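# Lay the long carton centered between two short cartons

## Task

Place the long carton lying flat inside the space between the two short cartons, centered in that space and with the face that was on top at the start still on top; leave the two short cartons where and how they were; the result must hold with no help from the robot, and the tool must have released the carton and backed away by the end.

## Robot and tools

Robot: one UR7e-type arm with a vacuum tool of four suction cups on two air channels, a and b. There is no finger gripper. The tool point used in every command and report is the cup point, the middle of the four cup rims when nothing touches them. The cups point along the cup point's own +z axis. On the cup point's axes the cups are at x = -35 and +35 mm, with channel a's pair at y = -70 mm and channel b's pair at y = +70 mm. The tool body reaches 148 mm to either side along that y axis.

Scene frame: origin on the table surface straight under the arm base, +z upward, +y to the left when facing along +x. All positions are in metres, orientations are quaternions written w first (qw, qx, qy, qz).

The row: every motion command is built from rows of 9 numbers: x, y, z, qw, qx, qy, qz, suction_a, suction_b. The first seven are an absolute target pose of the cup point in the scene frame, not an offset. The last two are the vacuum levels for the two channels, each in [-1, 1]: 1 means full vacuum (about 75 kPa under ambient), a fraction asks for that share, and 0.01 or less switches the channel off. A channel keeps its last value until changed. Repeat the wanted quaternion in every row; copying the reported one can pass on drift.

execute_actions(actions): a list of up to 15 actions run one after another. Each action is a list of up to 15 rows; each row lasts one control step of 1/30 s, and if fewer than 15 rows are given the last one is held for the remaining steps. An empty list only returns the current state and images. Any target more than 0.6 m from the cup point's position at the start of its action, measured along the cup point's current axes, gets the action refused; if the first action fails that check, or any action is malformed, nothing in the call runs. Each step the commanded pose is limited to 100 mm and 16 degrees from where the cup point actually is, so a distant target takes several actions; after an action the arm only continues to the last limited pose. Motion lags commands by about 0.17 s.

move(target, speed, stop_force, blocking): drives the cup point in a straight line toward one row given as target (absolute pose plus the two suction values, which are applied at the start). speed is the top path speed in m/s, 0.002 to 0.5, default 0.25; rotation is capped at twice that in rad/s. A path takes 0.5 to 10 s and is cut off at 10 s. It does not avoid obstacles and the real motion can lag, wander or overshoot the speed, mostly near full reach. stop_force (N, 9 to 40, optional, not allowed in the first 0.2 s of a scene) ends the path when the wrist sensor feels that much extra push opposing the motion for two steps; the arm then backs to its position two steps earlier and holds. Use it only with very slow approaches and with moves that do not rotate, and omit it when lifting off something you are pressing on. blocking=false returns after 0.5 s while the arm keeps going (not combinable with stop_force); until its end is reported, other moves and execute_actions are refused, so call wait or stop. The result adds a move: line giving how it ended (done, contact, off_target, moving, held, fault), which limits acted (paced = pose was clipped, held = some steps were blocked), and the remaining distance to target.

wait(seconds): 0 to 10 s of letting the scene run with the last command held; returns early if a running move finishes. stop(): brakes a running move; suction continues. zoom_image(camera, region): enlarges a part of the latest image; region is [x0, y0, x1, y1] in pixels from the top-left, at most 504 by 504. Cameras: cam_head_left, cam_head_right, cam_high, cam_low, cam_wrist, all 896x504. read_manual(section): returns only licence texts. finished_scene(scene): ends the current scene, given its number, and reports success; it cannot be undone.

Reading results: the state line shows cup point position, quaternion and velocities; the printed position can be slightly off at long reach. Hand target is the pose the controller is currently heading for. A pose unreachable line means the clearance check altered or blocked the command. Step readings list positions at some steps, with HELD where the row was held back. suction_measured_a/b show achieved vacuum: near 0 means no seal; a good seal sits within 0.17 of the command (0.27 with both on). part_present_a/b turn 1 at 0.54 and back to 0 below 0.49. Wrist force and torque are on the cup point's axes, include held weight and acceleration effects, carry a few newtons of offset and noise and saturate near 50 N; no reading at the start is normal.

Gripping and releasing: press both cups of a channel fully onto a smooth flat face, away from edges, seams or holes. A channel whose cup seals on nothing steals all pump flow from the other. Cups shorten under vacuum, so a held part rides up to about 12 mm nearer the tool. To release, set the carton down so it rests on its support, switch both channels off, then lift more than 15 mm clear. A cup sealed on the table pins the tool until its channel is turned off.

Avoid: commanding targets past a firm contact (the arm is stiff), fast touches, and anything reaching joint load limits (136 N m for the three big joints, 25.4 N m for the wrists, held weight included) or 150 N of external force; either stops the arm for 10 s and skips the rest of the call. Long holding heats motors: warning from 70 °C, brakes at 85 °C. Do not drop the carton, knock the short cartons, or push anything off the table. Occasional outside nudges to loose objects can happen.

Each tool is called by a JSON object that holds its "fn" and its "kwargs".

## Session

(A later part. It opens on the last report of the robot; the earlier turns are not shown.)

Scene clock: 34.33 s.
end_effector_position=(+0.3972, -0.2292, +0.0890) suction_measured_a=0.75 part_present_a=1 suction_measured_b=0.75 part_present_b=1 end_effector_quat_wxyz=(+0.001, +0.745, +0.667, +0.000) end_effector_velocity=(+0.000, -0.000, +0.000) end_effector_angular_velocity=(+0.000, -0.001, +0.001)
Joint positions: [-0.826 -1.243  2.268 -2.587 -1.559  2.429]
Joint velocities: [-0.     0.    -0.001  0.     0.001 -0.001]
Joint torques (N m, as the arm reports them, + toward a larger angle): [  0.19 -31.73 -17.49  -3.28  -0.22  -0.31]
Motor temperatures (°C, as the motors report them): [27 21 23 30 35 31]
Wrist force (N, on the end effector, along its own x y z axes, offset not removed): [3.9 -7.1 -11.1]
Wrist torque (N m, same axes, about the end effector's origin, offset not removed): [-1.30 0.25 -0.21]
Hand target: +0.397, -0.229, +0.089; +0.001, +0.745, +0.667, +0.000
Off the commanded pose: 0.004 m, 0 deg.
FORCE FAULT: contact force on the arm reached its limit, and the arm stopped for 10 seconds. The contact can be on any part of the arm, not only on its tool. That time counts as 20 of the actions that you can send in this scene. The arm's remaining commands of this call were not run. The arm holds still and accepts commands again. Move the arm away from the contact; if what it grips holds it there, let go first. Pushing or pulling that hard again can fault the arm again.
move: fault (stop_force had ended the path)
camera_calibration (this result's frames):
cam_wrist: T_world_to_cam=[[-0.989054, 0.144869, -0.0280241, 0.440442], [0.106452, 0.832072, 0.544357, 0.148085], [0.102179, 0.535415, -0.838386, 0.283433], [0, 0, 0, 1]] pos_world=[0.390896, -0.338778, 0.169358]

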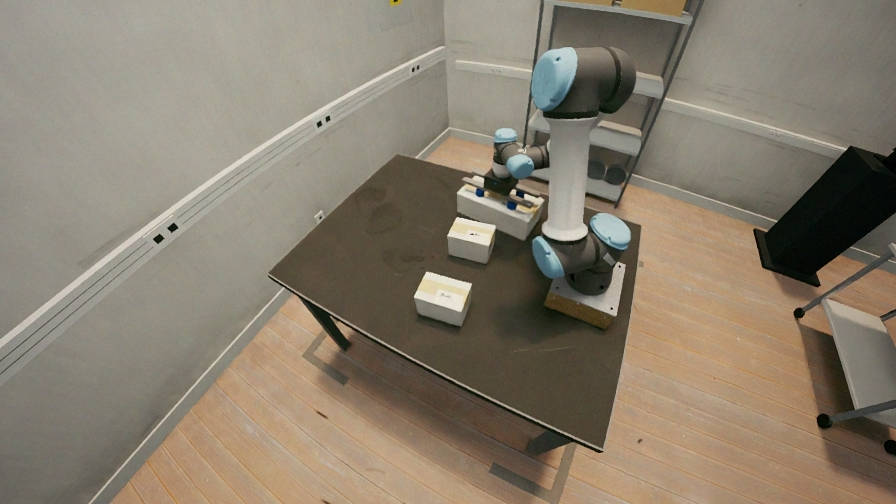

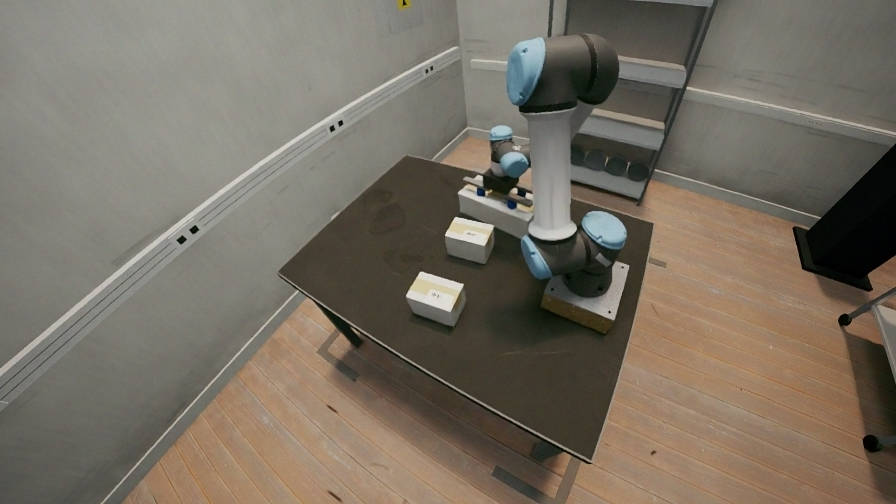

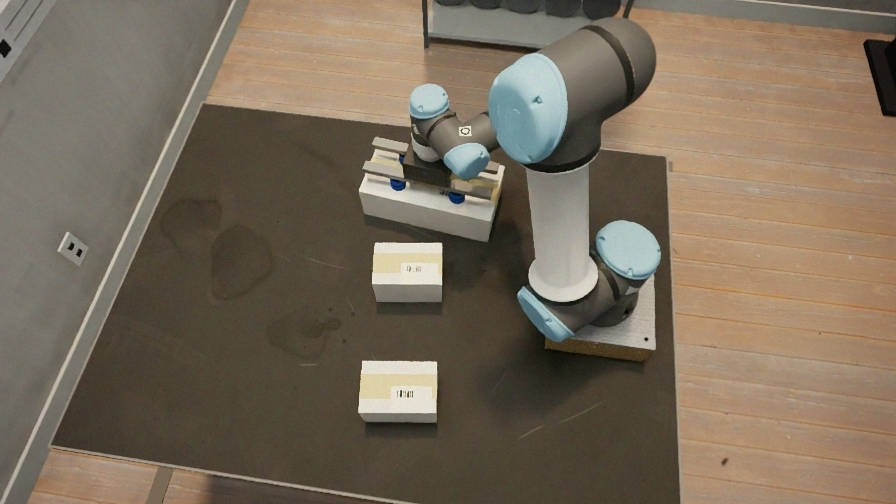

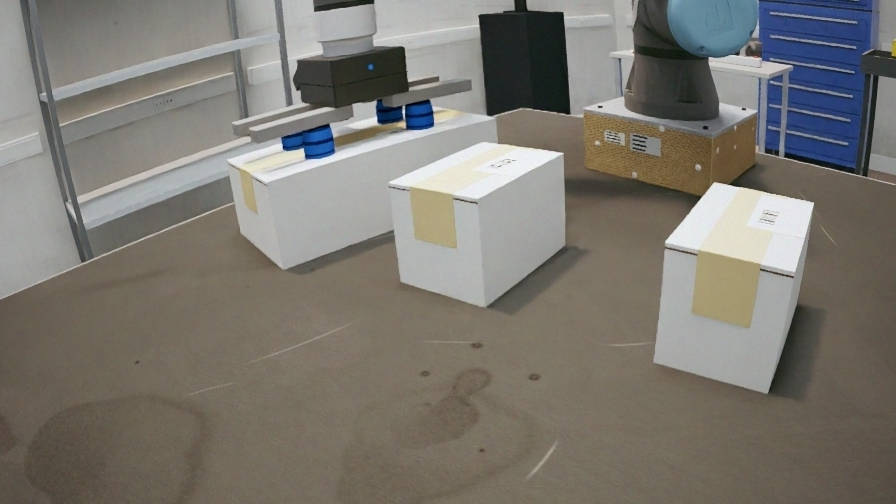

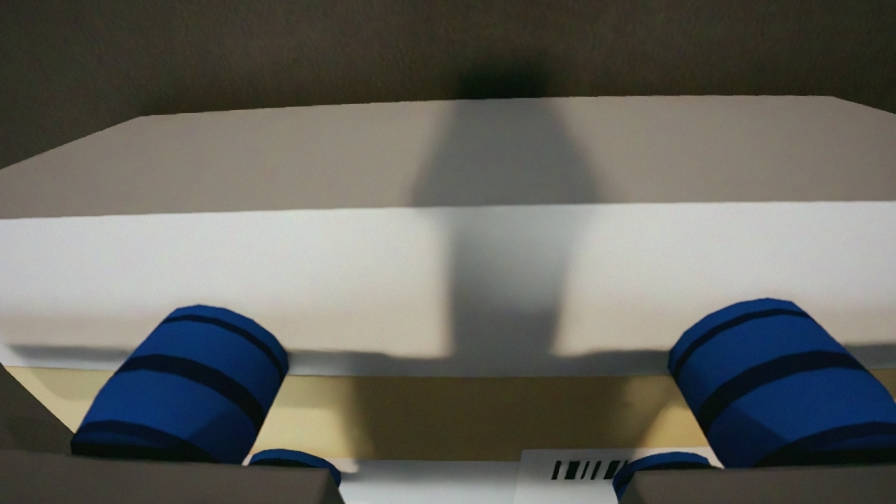

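{"fn": "move", "kwargs": {"target": [0.397,-0.229,0.215,0,0.7455,0.6665,0,1,1], "speed": 0.2}}

{"fn": "move", "kwargs": {"target": [0.400,0.125,0.215,0,0.648,0.7615,0,1,1]}}

{"fn": "move", "kwargs": {"target": [0.400,0.125,0.196,0,0.648,0.7615,0,1,1], "speed": 0.05}}

Scene clock: 39.80 s.
end_effector_position=(+0.3971, -0.2291, +0.2146) suction_measured_a=0.75 part_present_a=1 suction_measured_b=0.75 part_present_b=1 end_effector_quat_wxyz=(+0.000, +0.746, +0.667, +0.000) end_effector_velocity=(+0.000, +0.000, +0.003) end_effector_angular_velocity=(+0.002, +0.001, +0.000)
Joint positions: [-0.829 -1.512  2.143 -2.191 -1.559  2.425]
Joint velocities: [ 0.    -0.003 -0.005  0.011  0.    -0.   ]
Joint torques (N m, as the arm reports them, + toward a larger angle): [-11.37 -39.09 -37.17  -2.5   -1.76  -2.07]
Motor temperatures (°C, as the motors report them): [27 21 23 30 35 31]
Wrist force (N, on the end effector, along its own x y z axes, offset not removed): [1.2 -0.9 18.8]
Wrist torque (N m, same axes, about the end effector's origin, offset not removed): [-0.61 -0.30 0.17]
Hand target: +0.397, -0.229, +0.215; +0.000, +0.746, +0.667, +0.000
Off the commanded pose: 0.000 m, 0 deg.
move: done
camera_calibration (this result's frames):
cam_wrist: T_world_to_cam=[[-0.989078, 0.144994, -0.0264941, 0.443493], [0.107253, 0.831287, 0.545398, 0.0789056], [0.101104, 0.5366, -0.837758, 0.389176], [0, 0, 0, 1]] pos_world=[0.390839, -0.338729, 0.294751]

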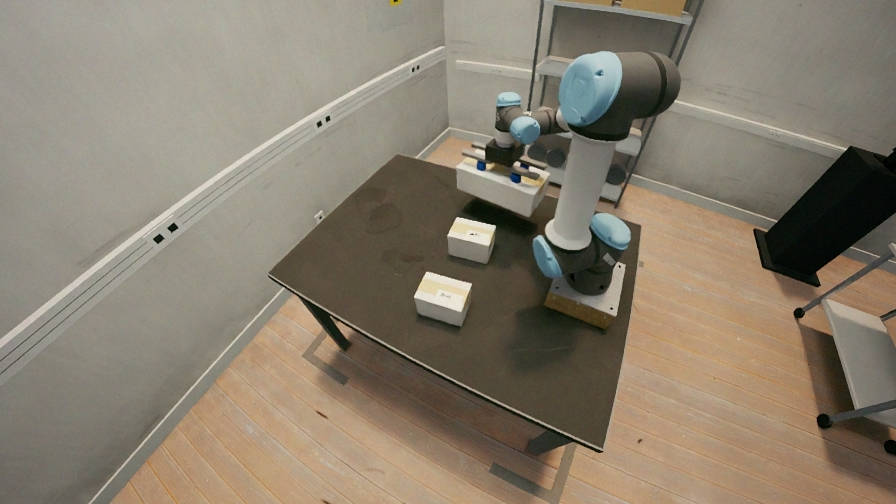

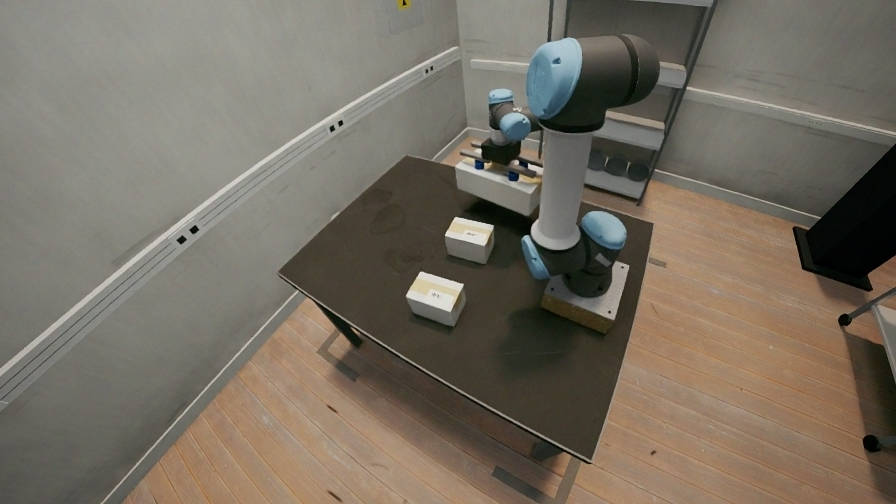

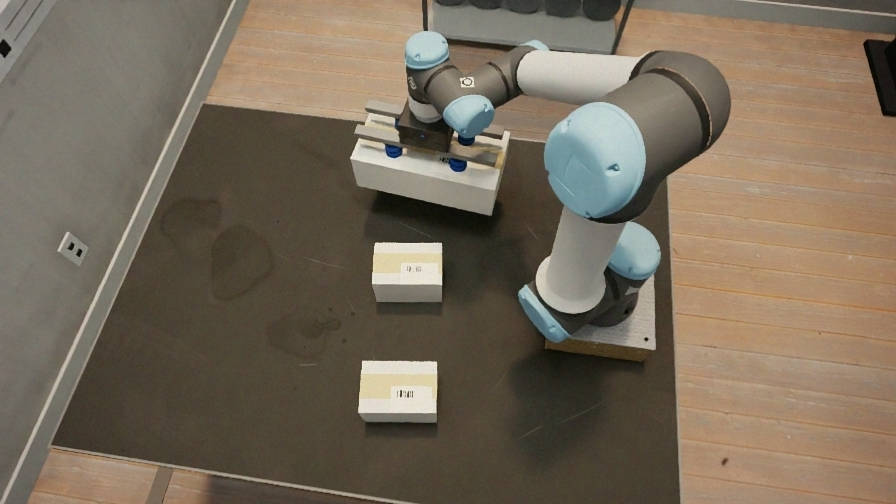

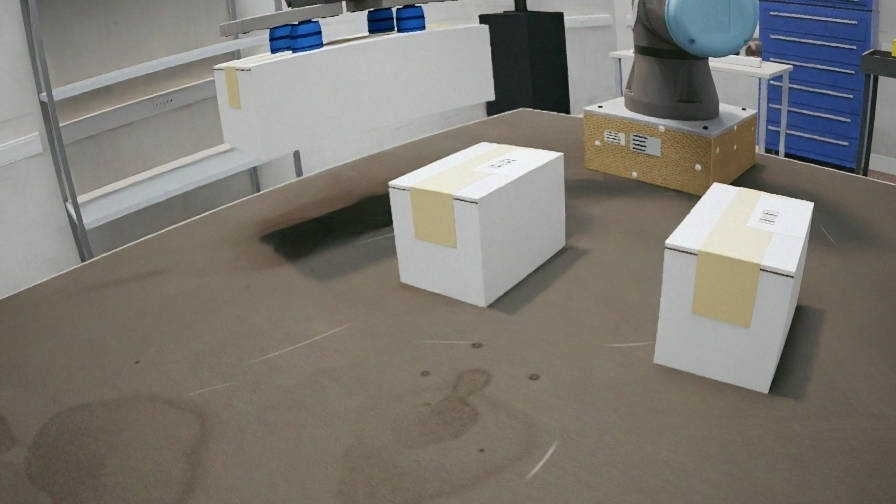

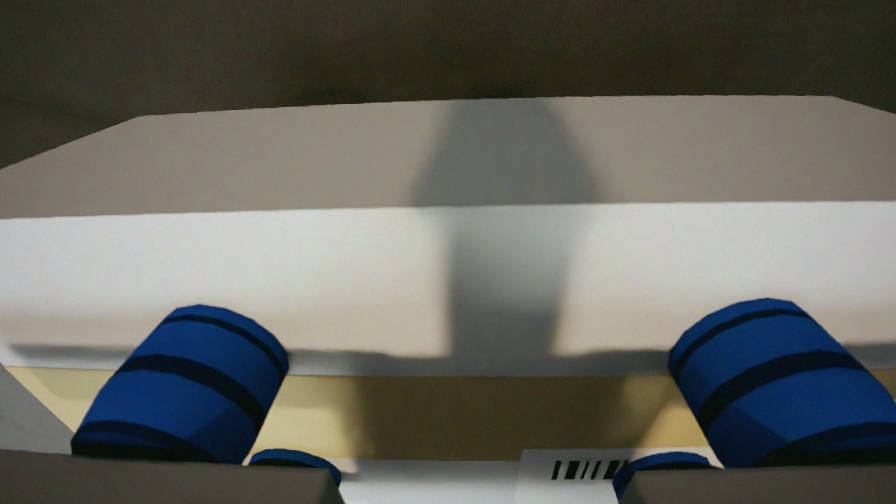

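Scene clock: 41.90 s.
end_effector_position=(+0.3998, +0.1248, +0.2150) suction_measured_a=0.75 part_present_a=1 suction_measured_b=0.75 part_present_b=1 end_effector_quat_wxyz=(-0.000, +0.648, +0.762, +0.000) end_effector_velocity=(+0.001, +0.002, -0.000) end_effector_angular_velocity=(-0.002, +0.001, +0.000)
Joint positions: [-0.038 -1.63   2.245 -2.187 -1.554  2.944]
Joint velocities: [ 0.007  0.006 -0.005 -0.    -0.002  0.007]
Joint torques (N m, as the arm reports them, + toward a larger angle): [ 11.6  -18.67 -38.31  -6.34  -1.73   1.28]
Motor temperatures (°C, as the motors report them): [27 21 23 30 35 31]
Wrist force (N, on the end effector, along its own x y z axes, offset not removed): [0.6 -0.8 17.8]
Wrist torque (N m, same axes, about the end effector's origin, offset not removed): [-0.53 -0.09 0.07]
Hand target: +0.400, +0.125, +0.215; -0.000, +0.648, +0.762, +0.000
Off the commanded pose: 0.000 m, 0 deg.
move: done
camera_calibration (this result's frames):
cam_wrist: T_world_to_cam=[[-0.991633, -0.1264, -0.0262202, 0.429723], [-0.120108, 0.828961, 0.546257, -0.124742], [-0.0473112, 0.544836, -0.837207, 0.257593], [0, 0, 0, 1]] pos_world=[0.423331, 0.0173776, 0.295067]

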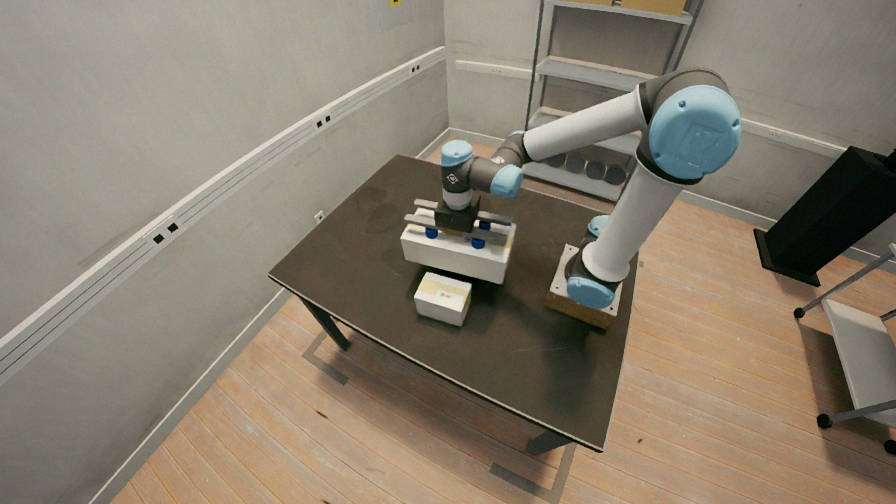

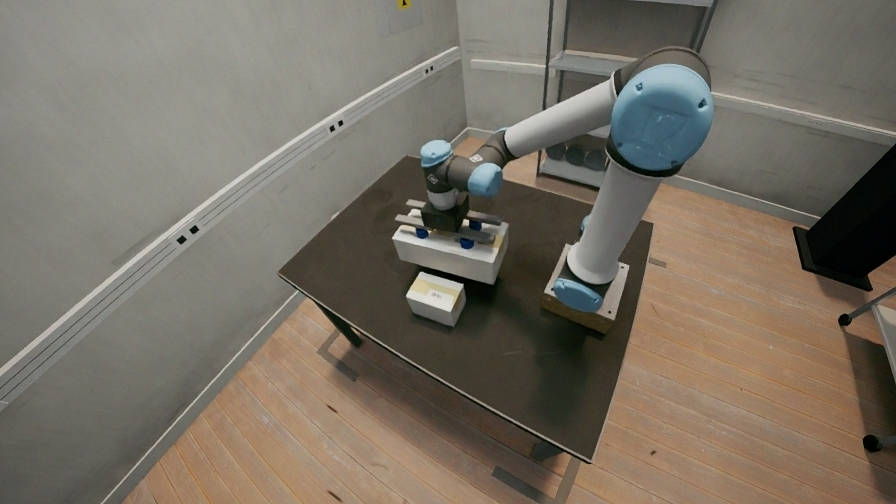

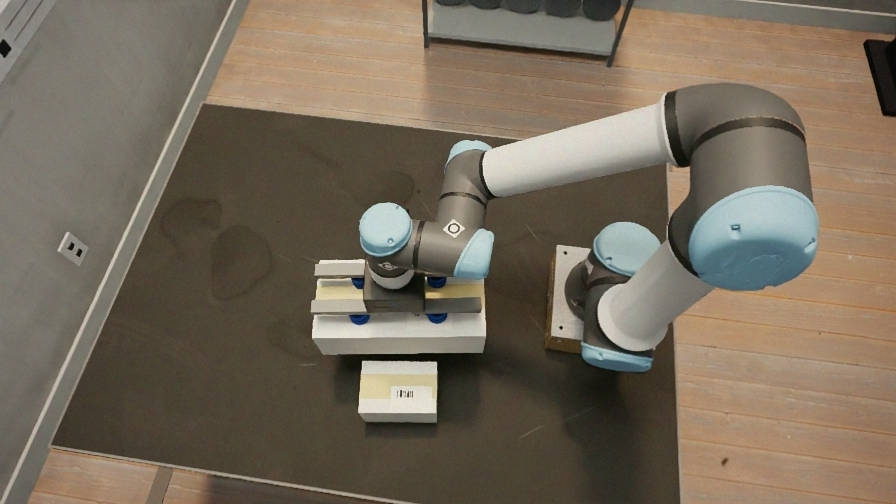

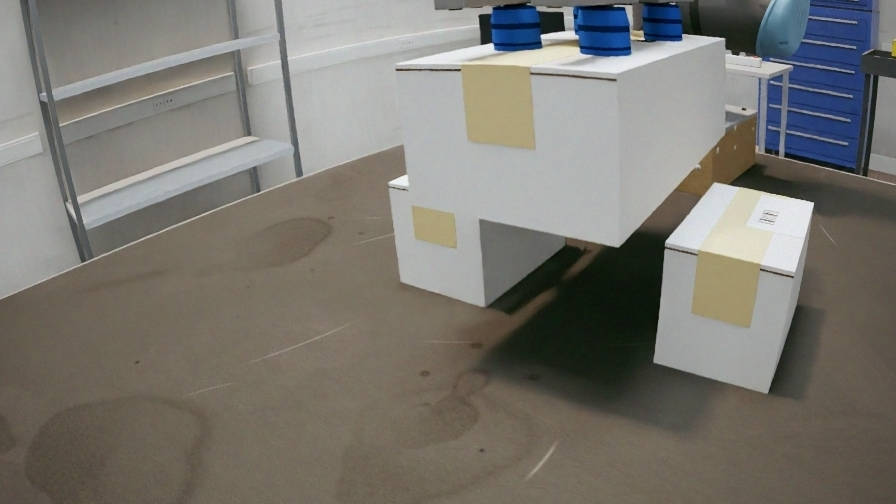

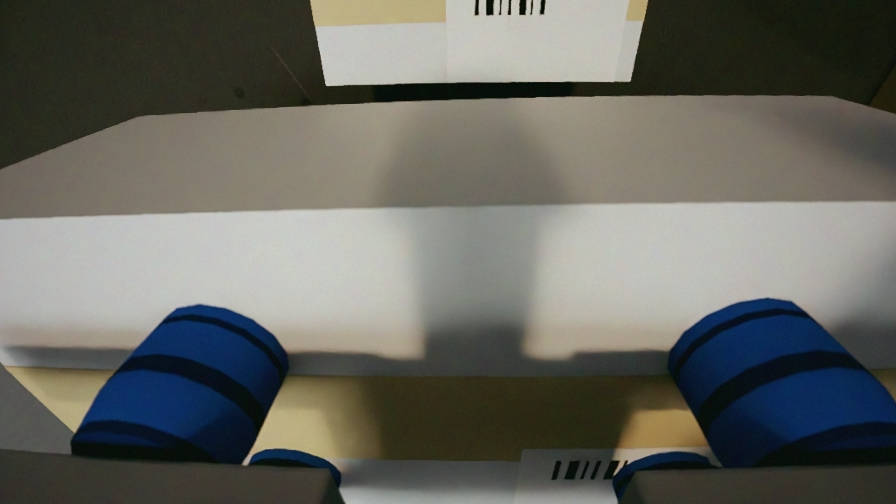

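Scene clock: 42.77 s.
end_effector_position=(+0.4000, +0.1250, +0.1963) suction_measured_a=0.75 part_present_a=1 suction_measured_b=0.75 part_present_b=1 end_effector_quat_wxyz=(-0.000, +0.648, +0.762, -0.000) end_effector_velocity=(-0.000, -0.000, -0.003) end_effector_angular_velocity=(-0.001, +0.001, -0.001)
Joint positions: [-0.036 -1.595  2.272 -2.249 -1.554  2.946]
Joint velocities: [-0.     0.005  0.004 -0.009 -0.001  0.001]
Joint torques (N m, as the arm reports them, + toward a larger angle): [ 12.28 -17.82 -20.32  -6.19  -1.59   1.64]
Motor temperatures (°C, as the motors report them): [27 21 23 30 35 31]
Wrist force (N, on the end effector, along its own x y z axes, offset not removed): [0.7 0.0 19.7]
Wrist torque (N m, same axes, about the end effector's origin, offset not removed): [-0.39 -0.17 0.16]
Hand target: +0.400, +0.125, +0.196; -0.000, +0.648, +0.762, -0.000
Off the commanded pose: 0.000 m, 0 deg.
move: done
camera_calibration (this result's frames):
cam_wrist: T_world_to_cam=[[-0.991613, -0.126543, -0.0262777, 0.429428], [-0.120301, 0.829414, 0.545528, -0.114539], [-0.0472379, 0.544114, -0.837681, 0.241957], [0, 0, 0, 1]] pos_world=[0.423477, 0.0176895, 0.276451]

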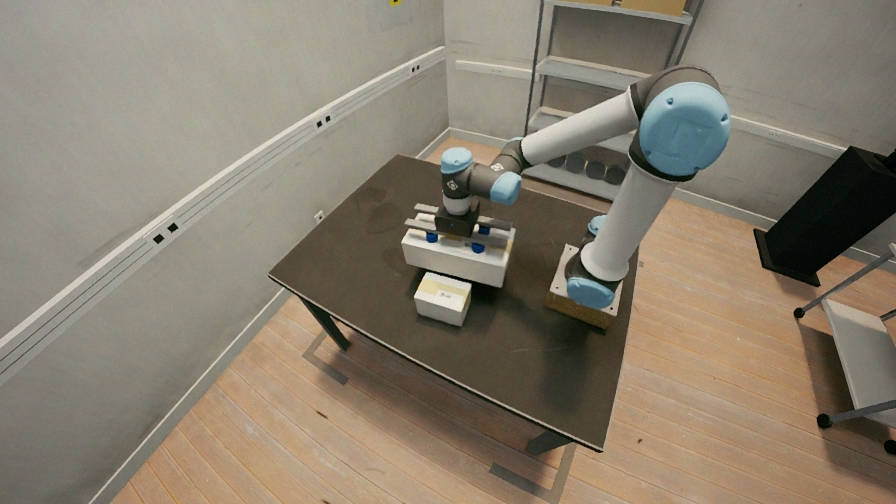

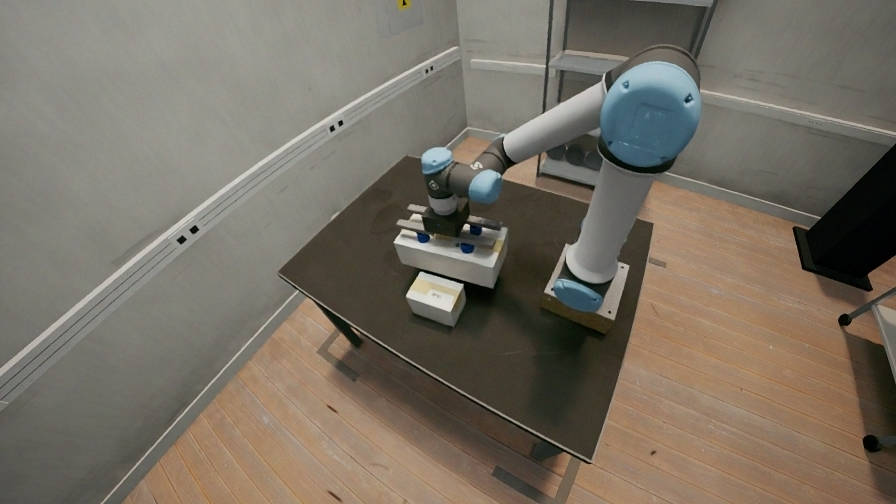

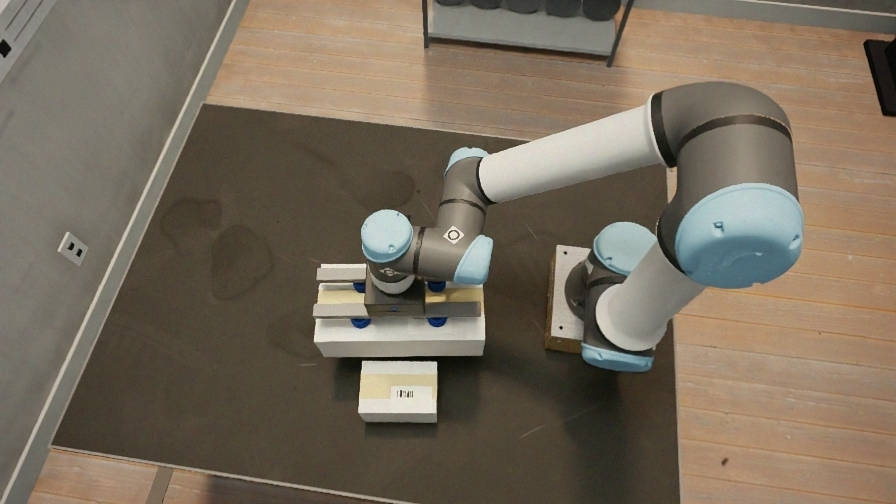

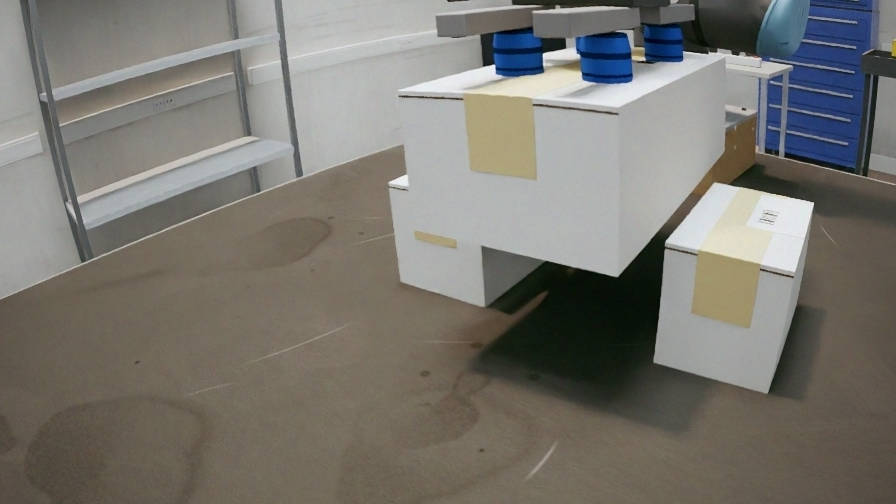

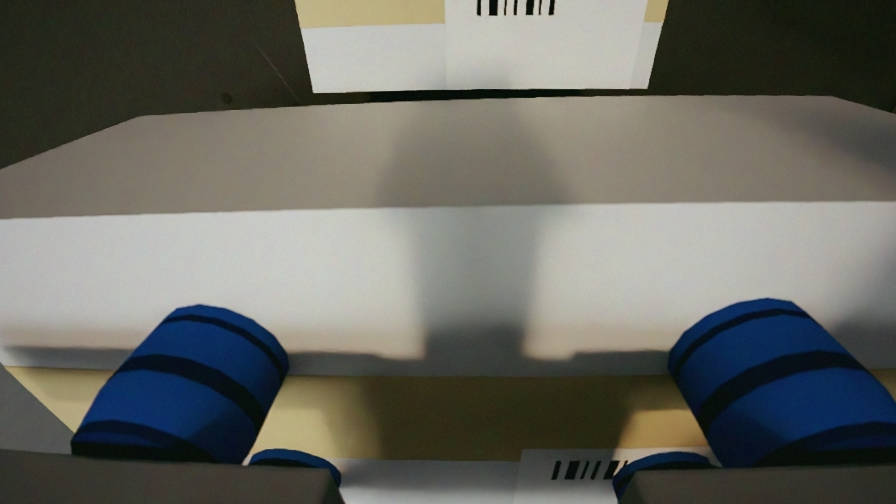

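{"fn": "move", "kwargs": {"target": [0.4035,0.1285,0.192,0,0.6534,0.757,0,1,1], "speed": 0.03}}

{"fn": "zoom_image", "kwargs": {"camera": "cam_high", "region": [310, 320, 490, 430]}}

{"fn": "zoom_image", "kwargs": {"camera": "cam_wrist", "region": [290, 50, 690, 130]}}

Scene clock: 47.13 s.
end_effector_position=(+0.4033, +0.1283, +0.1922) suction_measured_a=0.75 part_present_a=1 suction_measured_b=0.75 part_present_b=1 end_effector_quat_wxyz=(-0.000, +0.653, +0.757, -0.000) end_effector_velocity=(+0.002, +0.001, -0.001) end_effector_angular_velocity=(-0.001, -0.001, -0.007)
Joint positions: [-0.027 -1.577  2.267 -2.263 -1.555  2.968]
Joint velocities: [ 0.004  0.007 -0.003 -0.005 -0.001  0.01 ]
Joint torques (N m, as the arm reports them, + toward a larger angle): [ 13.48 -20.04 -37.14  -6.61   0.14   1.78]
Motor temperatures (°C, as the motors report them): [27 21 23 30 35 31]
Wrist force (N, on the end effector, along its own x y z axes, offset not removed): [2.1 -0.2 20.4]
Wrist torque (N m, same axes, about the end effector's origin, offset not removed): [-0.42 -0.42 0.08]
Hand target: +0.403, +0.128, +0.192; -0.000, +0.653, +0.757, +0.000
Off the commanded pose: 0.000 m, 0 deg.
move: done
camera_calibration (this result's frames):
cam_wrist: T_world_to_cam=[[-0.99322, -0.113232, -0.0263023, 0.432028], [-0.10918, 0.830959, 0.545515, -0.11934], [-0.0399138, 0.544689, -0.837688, 0.233822], [0, 0, 0, 1]] pos_world=[0.425402, 0.0207263, 0.272335]

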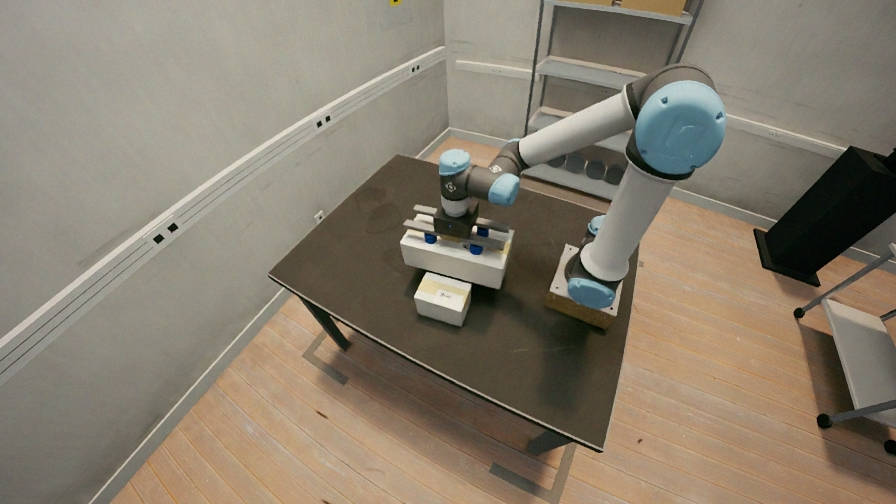

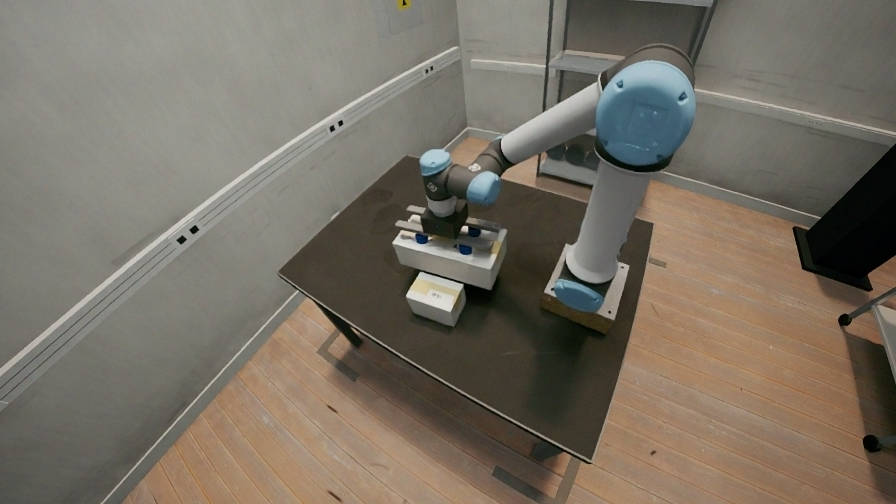

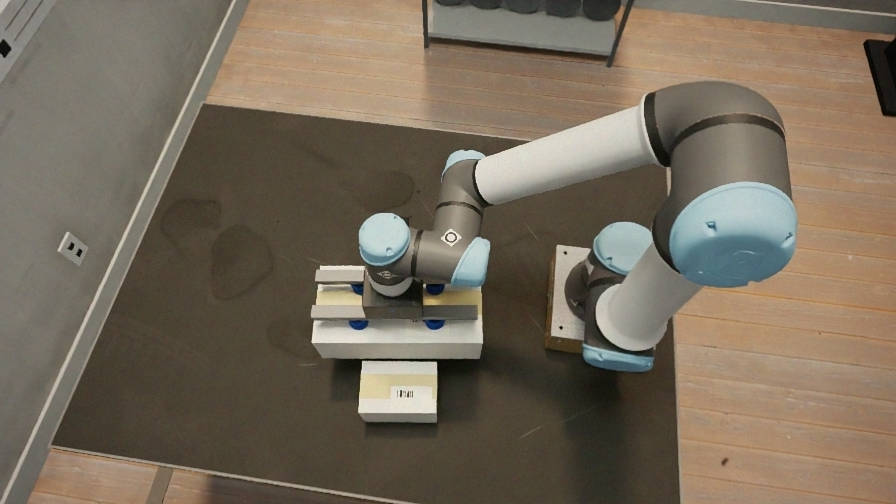

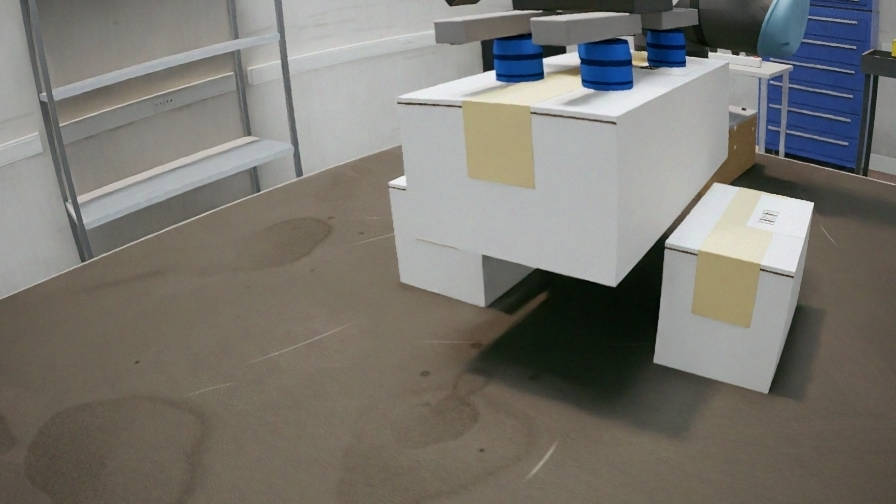

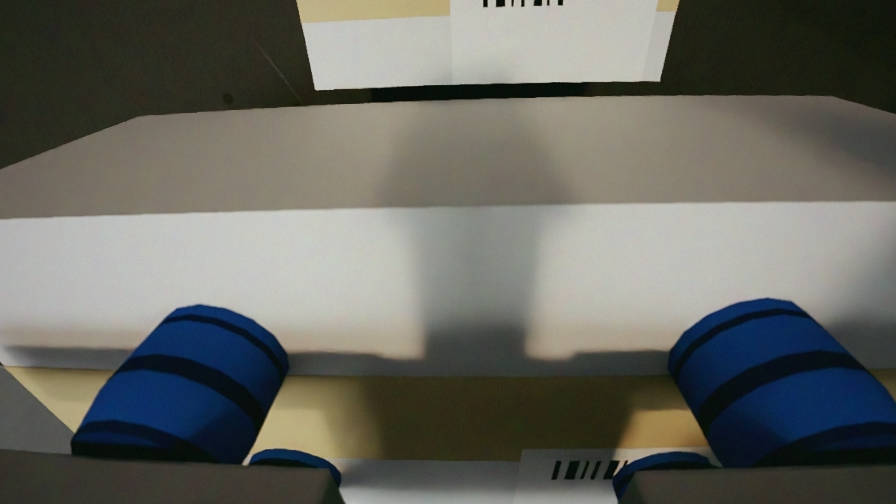

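Region (310, 320, 490, 430) of cam_high's 896x504 image, scaled by 2.800, with more detail than that image has.

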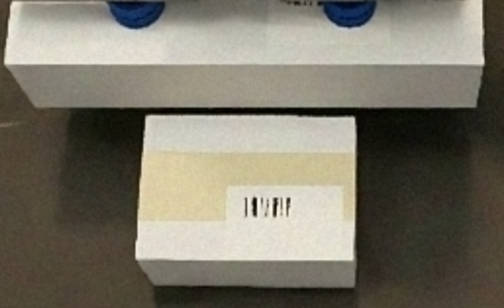

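Region (290, 50, 690, 130) of cam_wrist's 896x504 image, scaled by 1.260, with more detail than that image has; it fills the top 101 rows of this view, and the rest is white.

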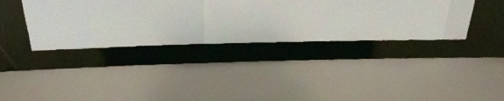

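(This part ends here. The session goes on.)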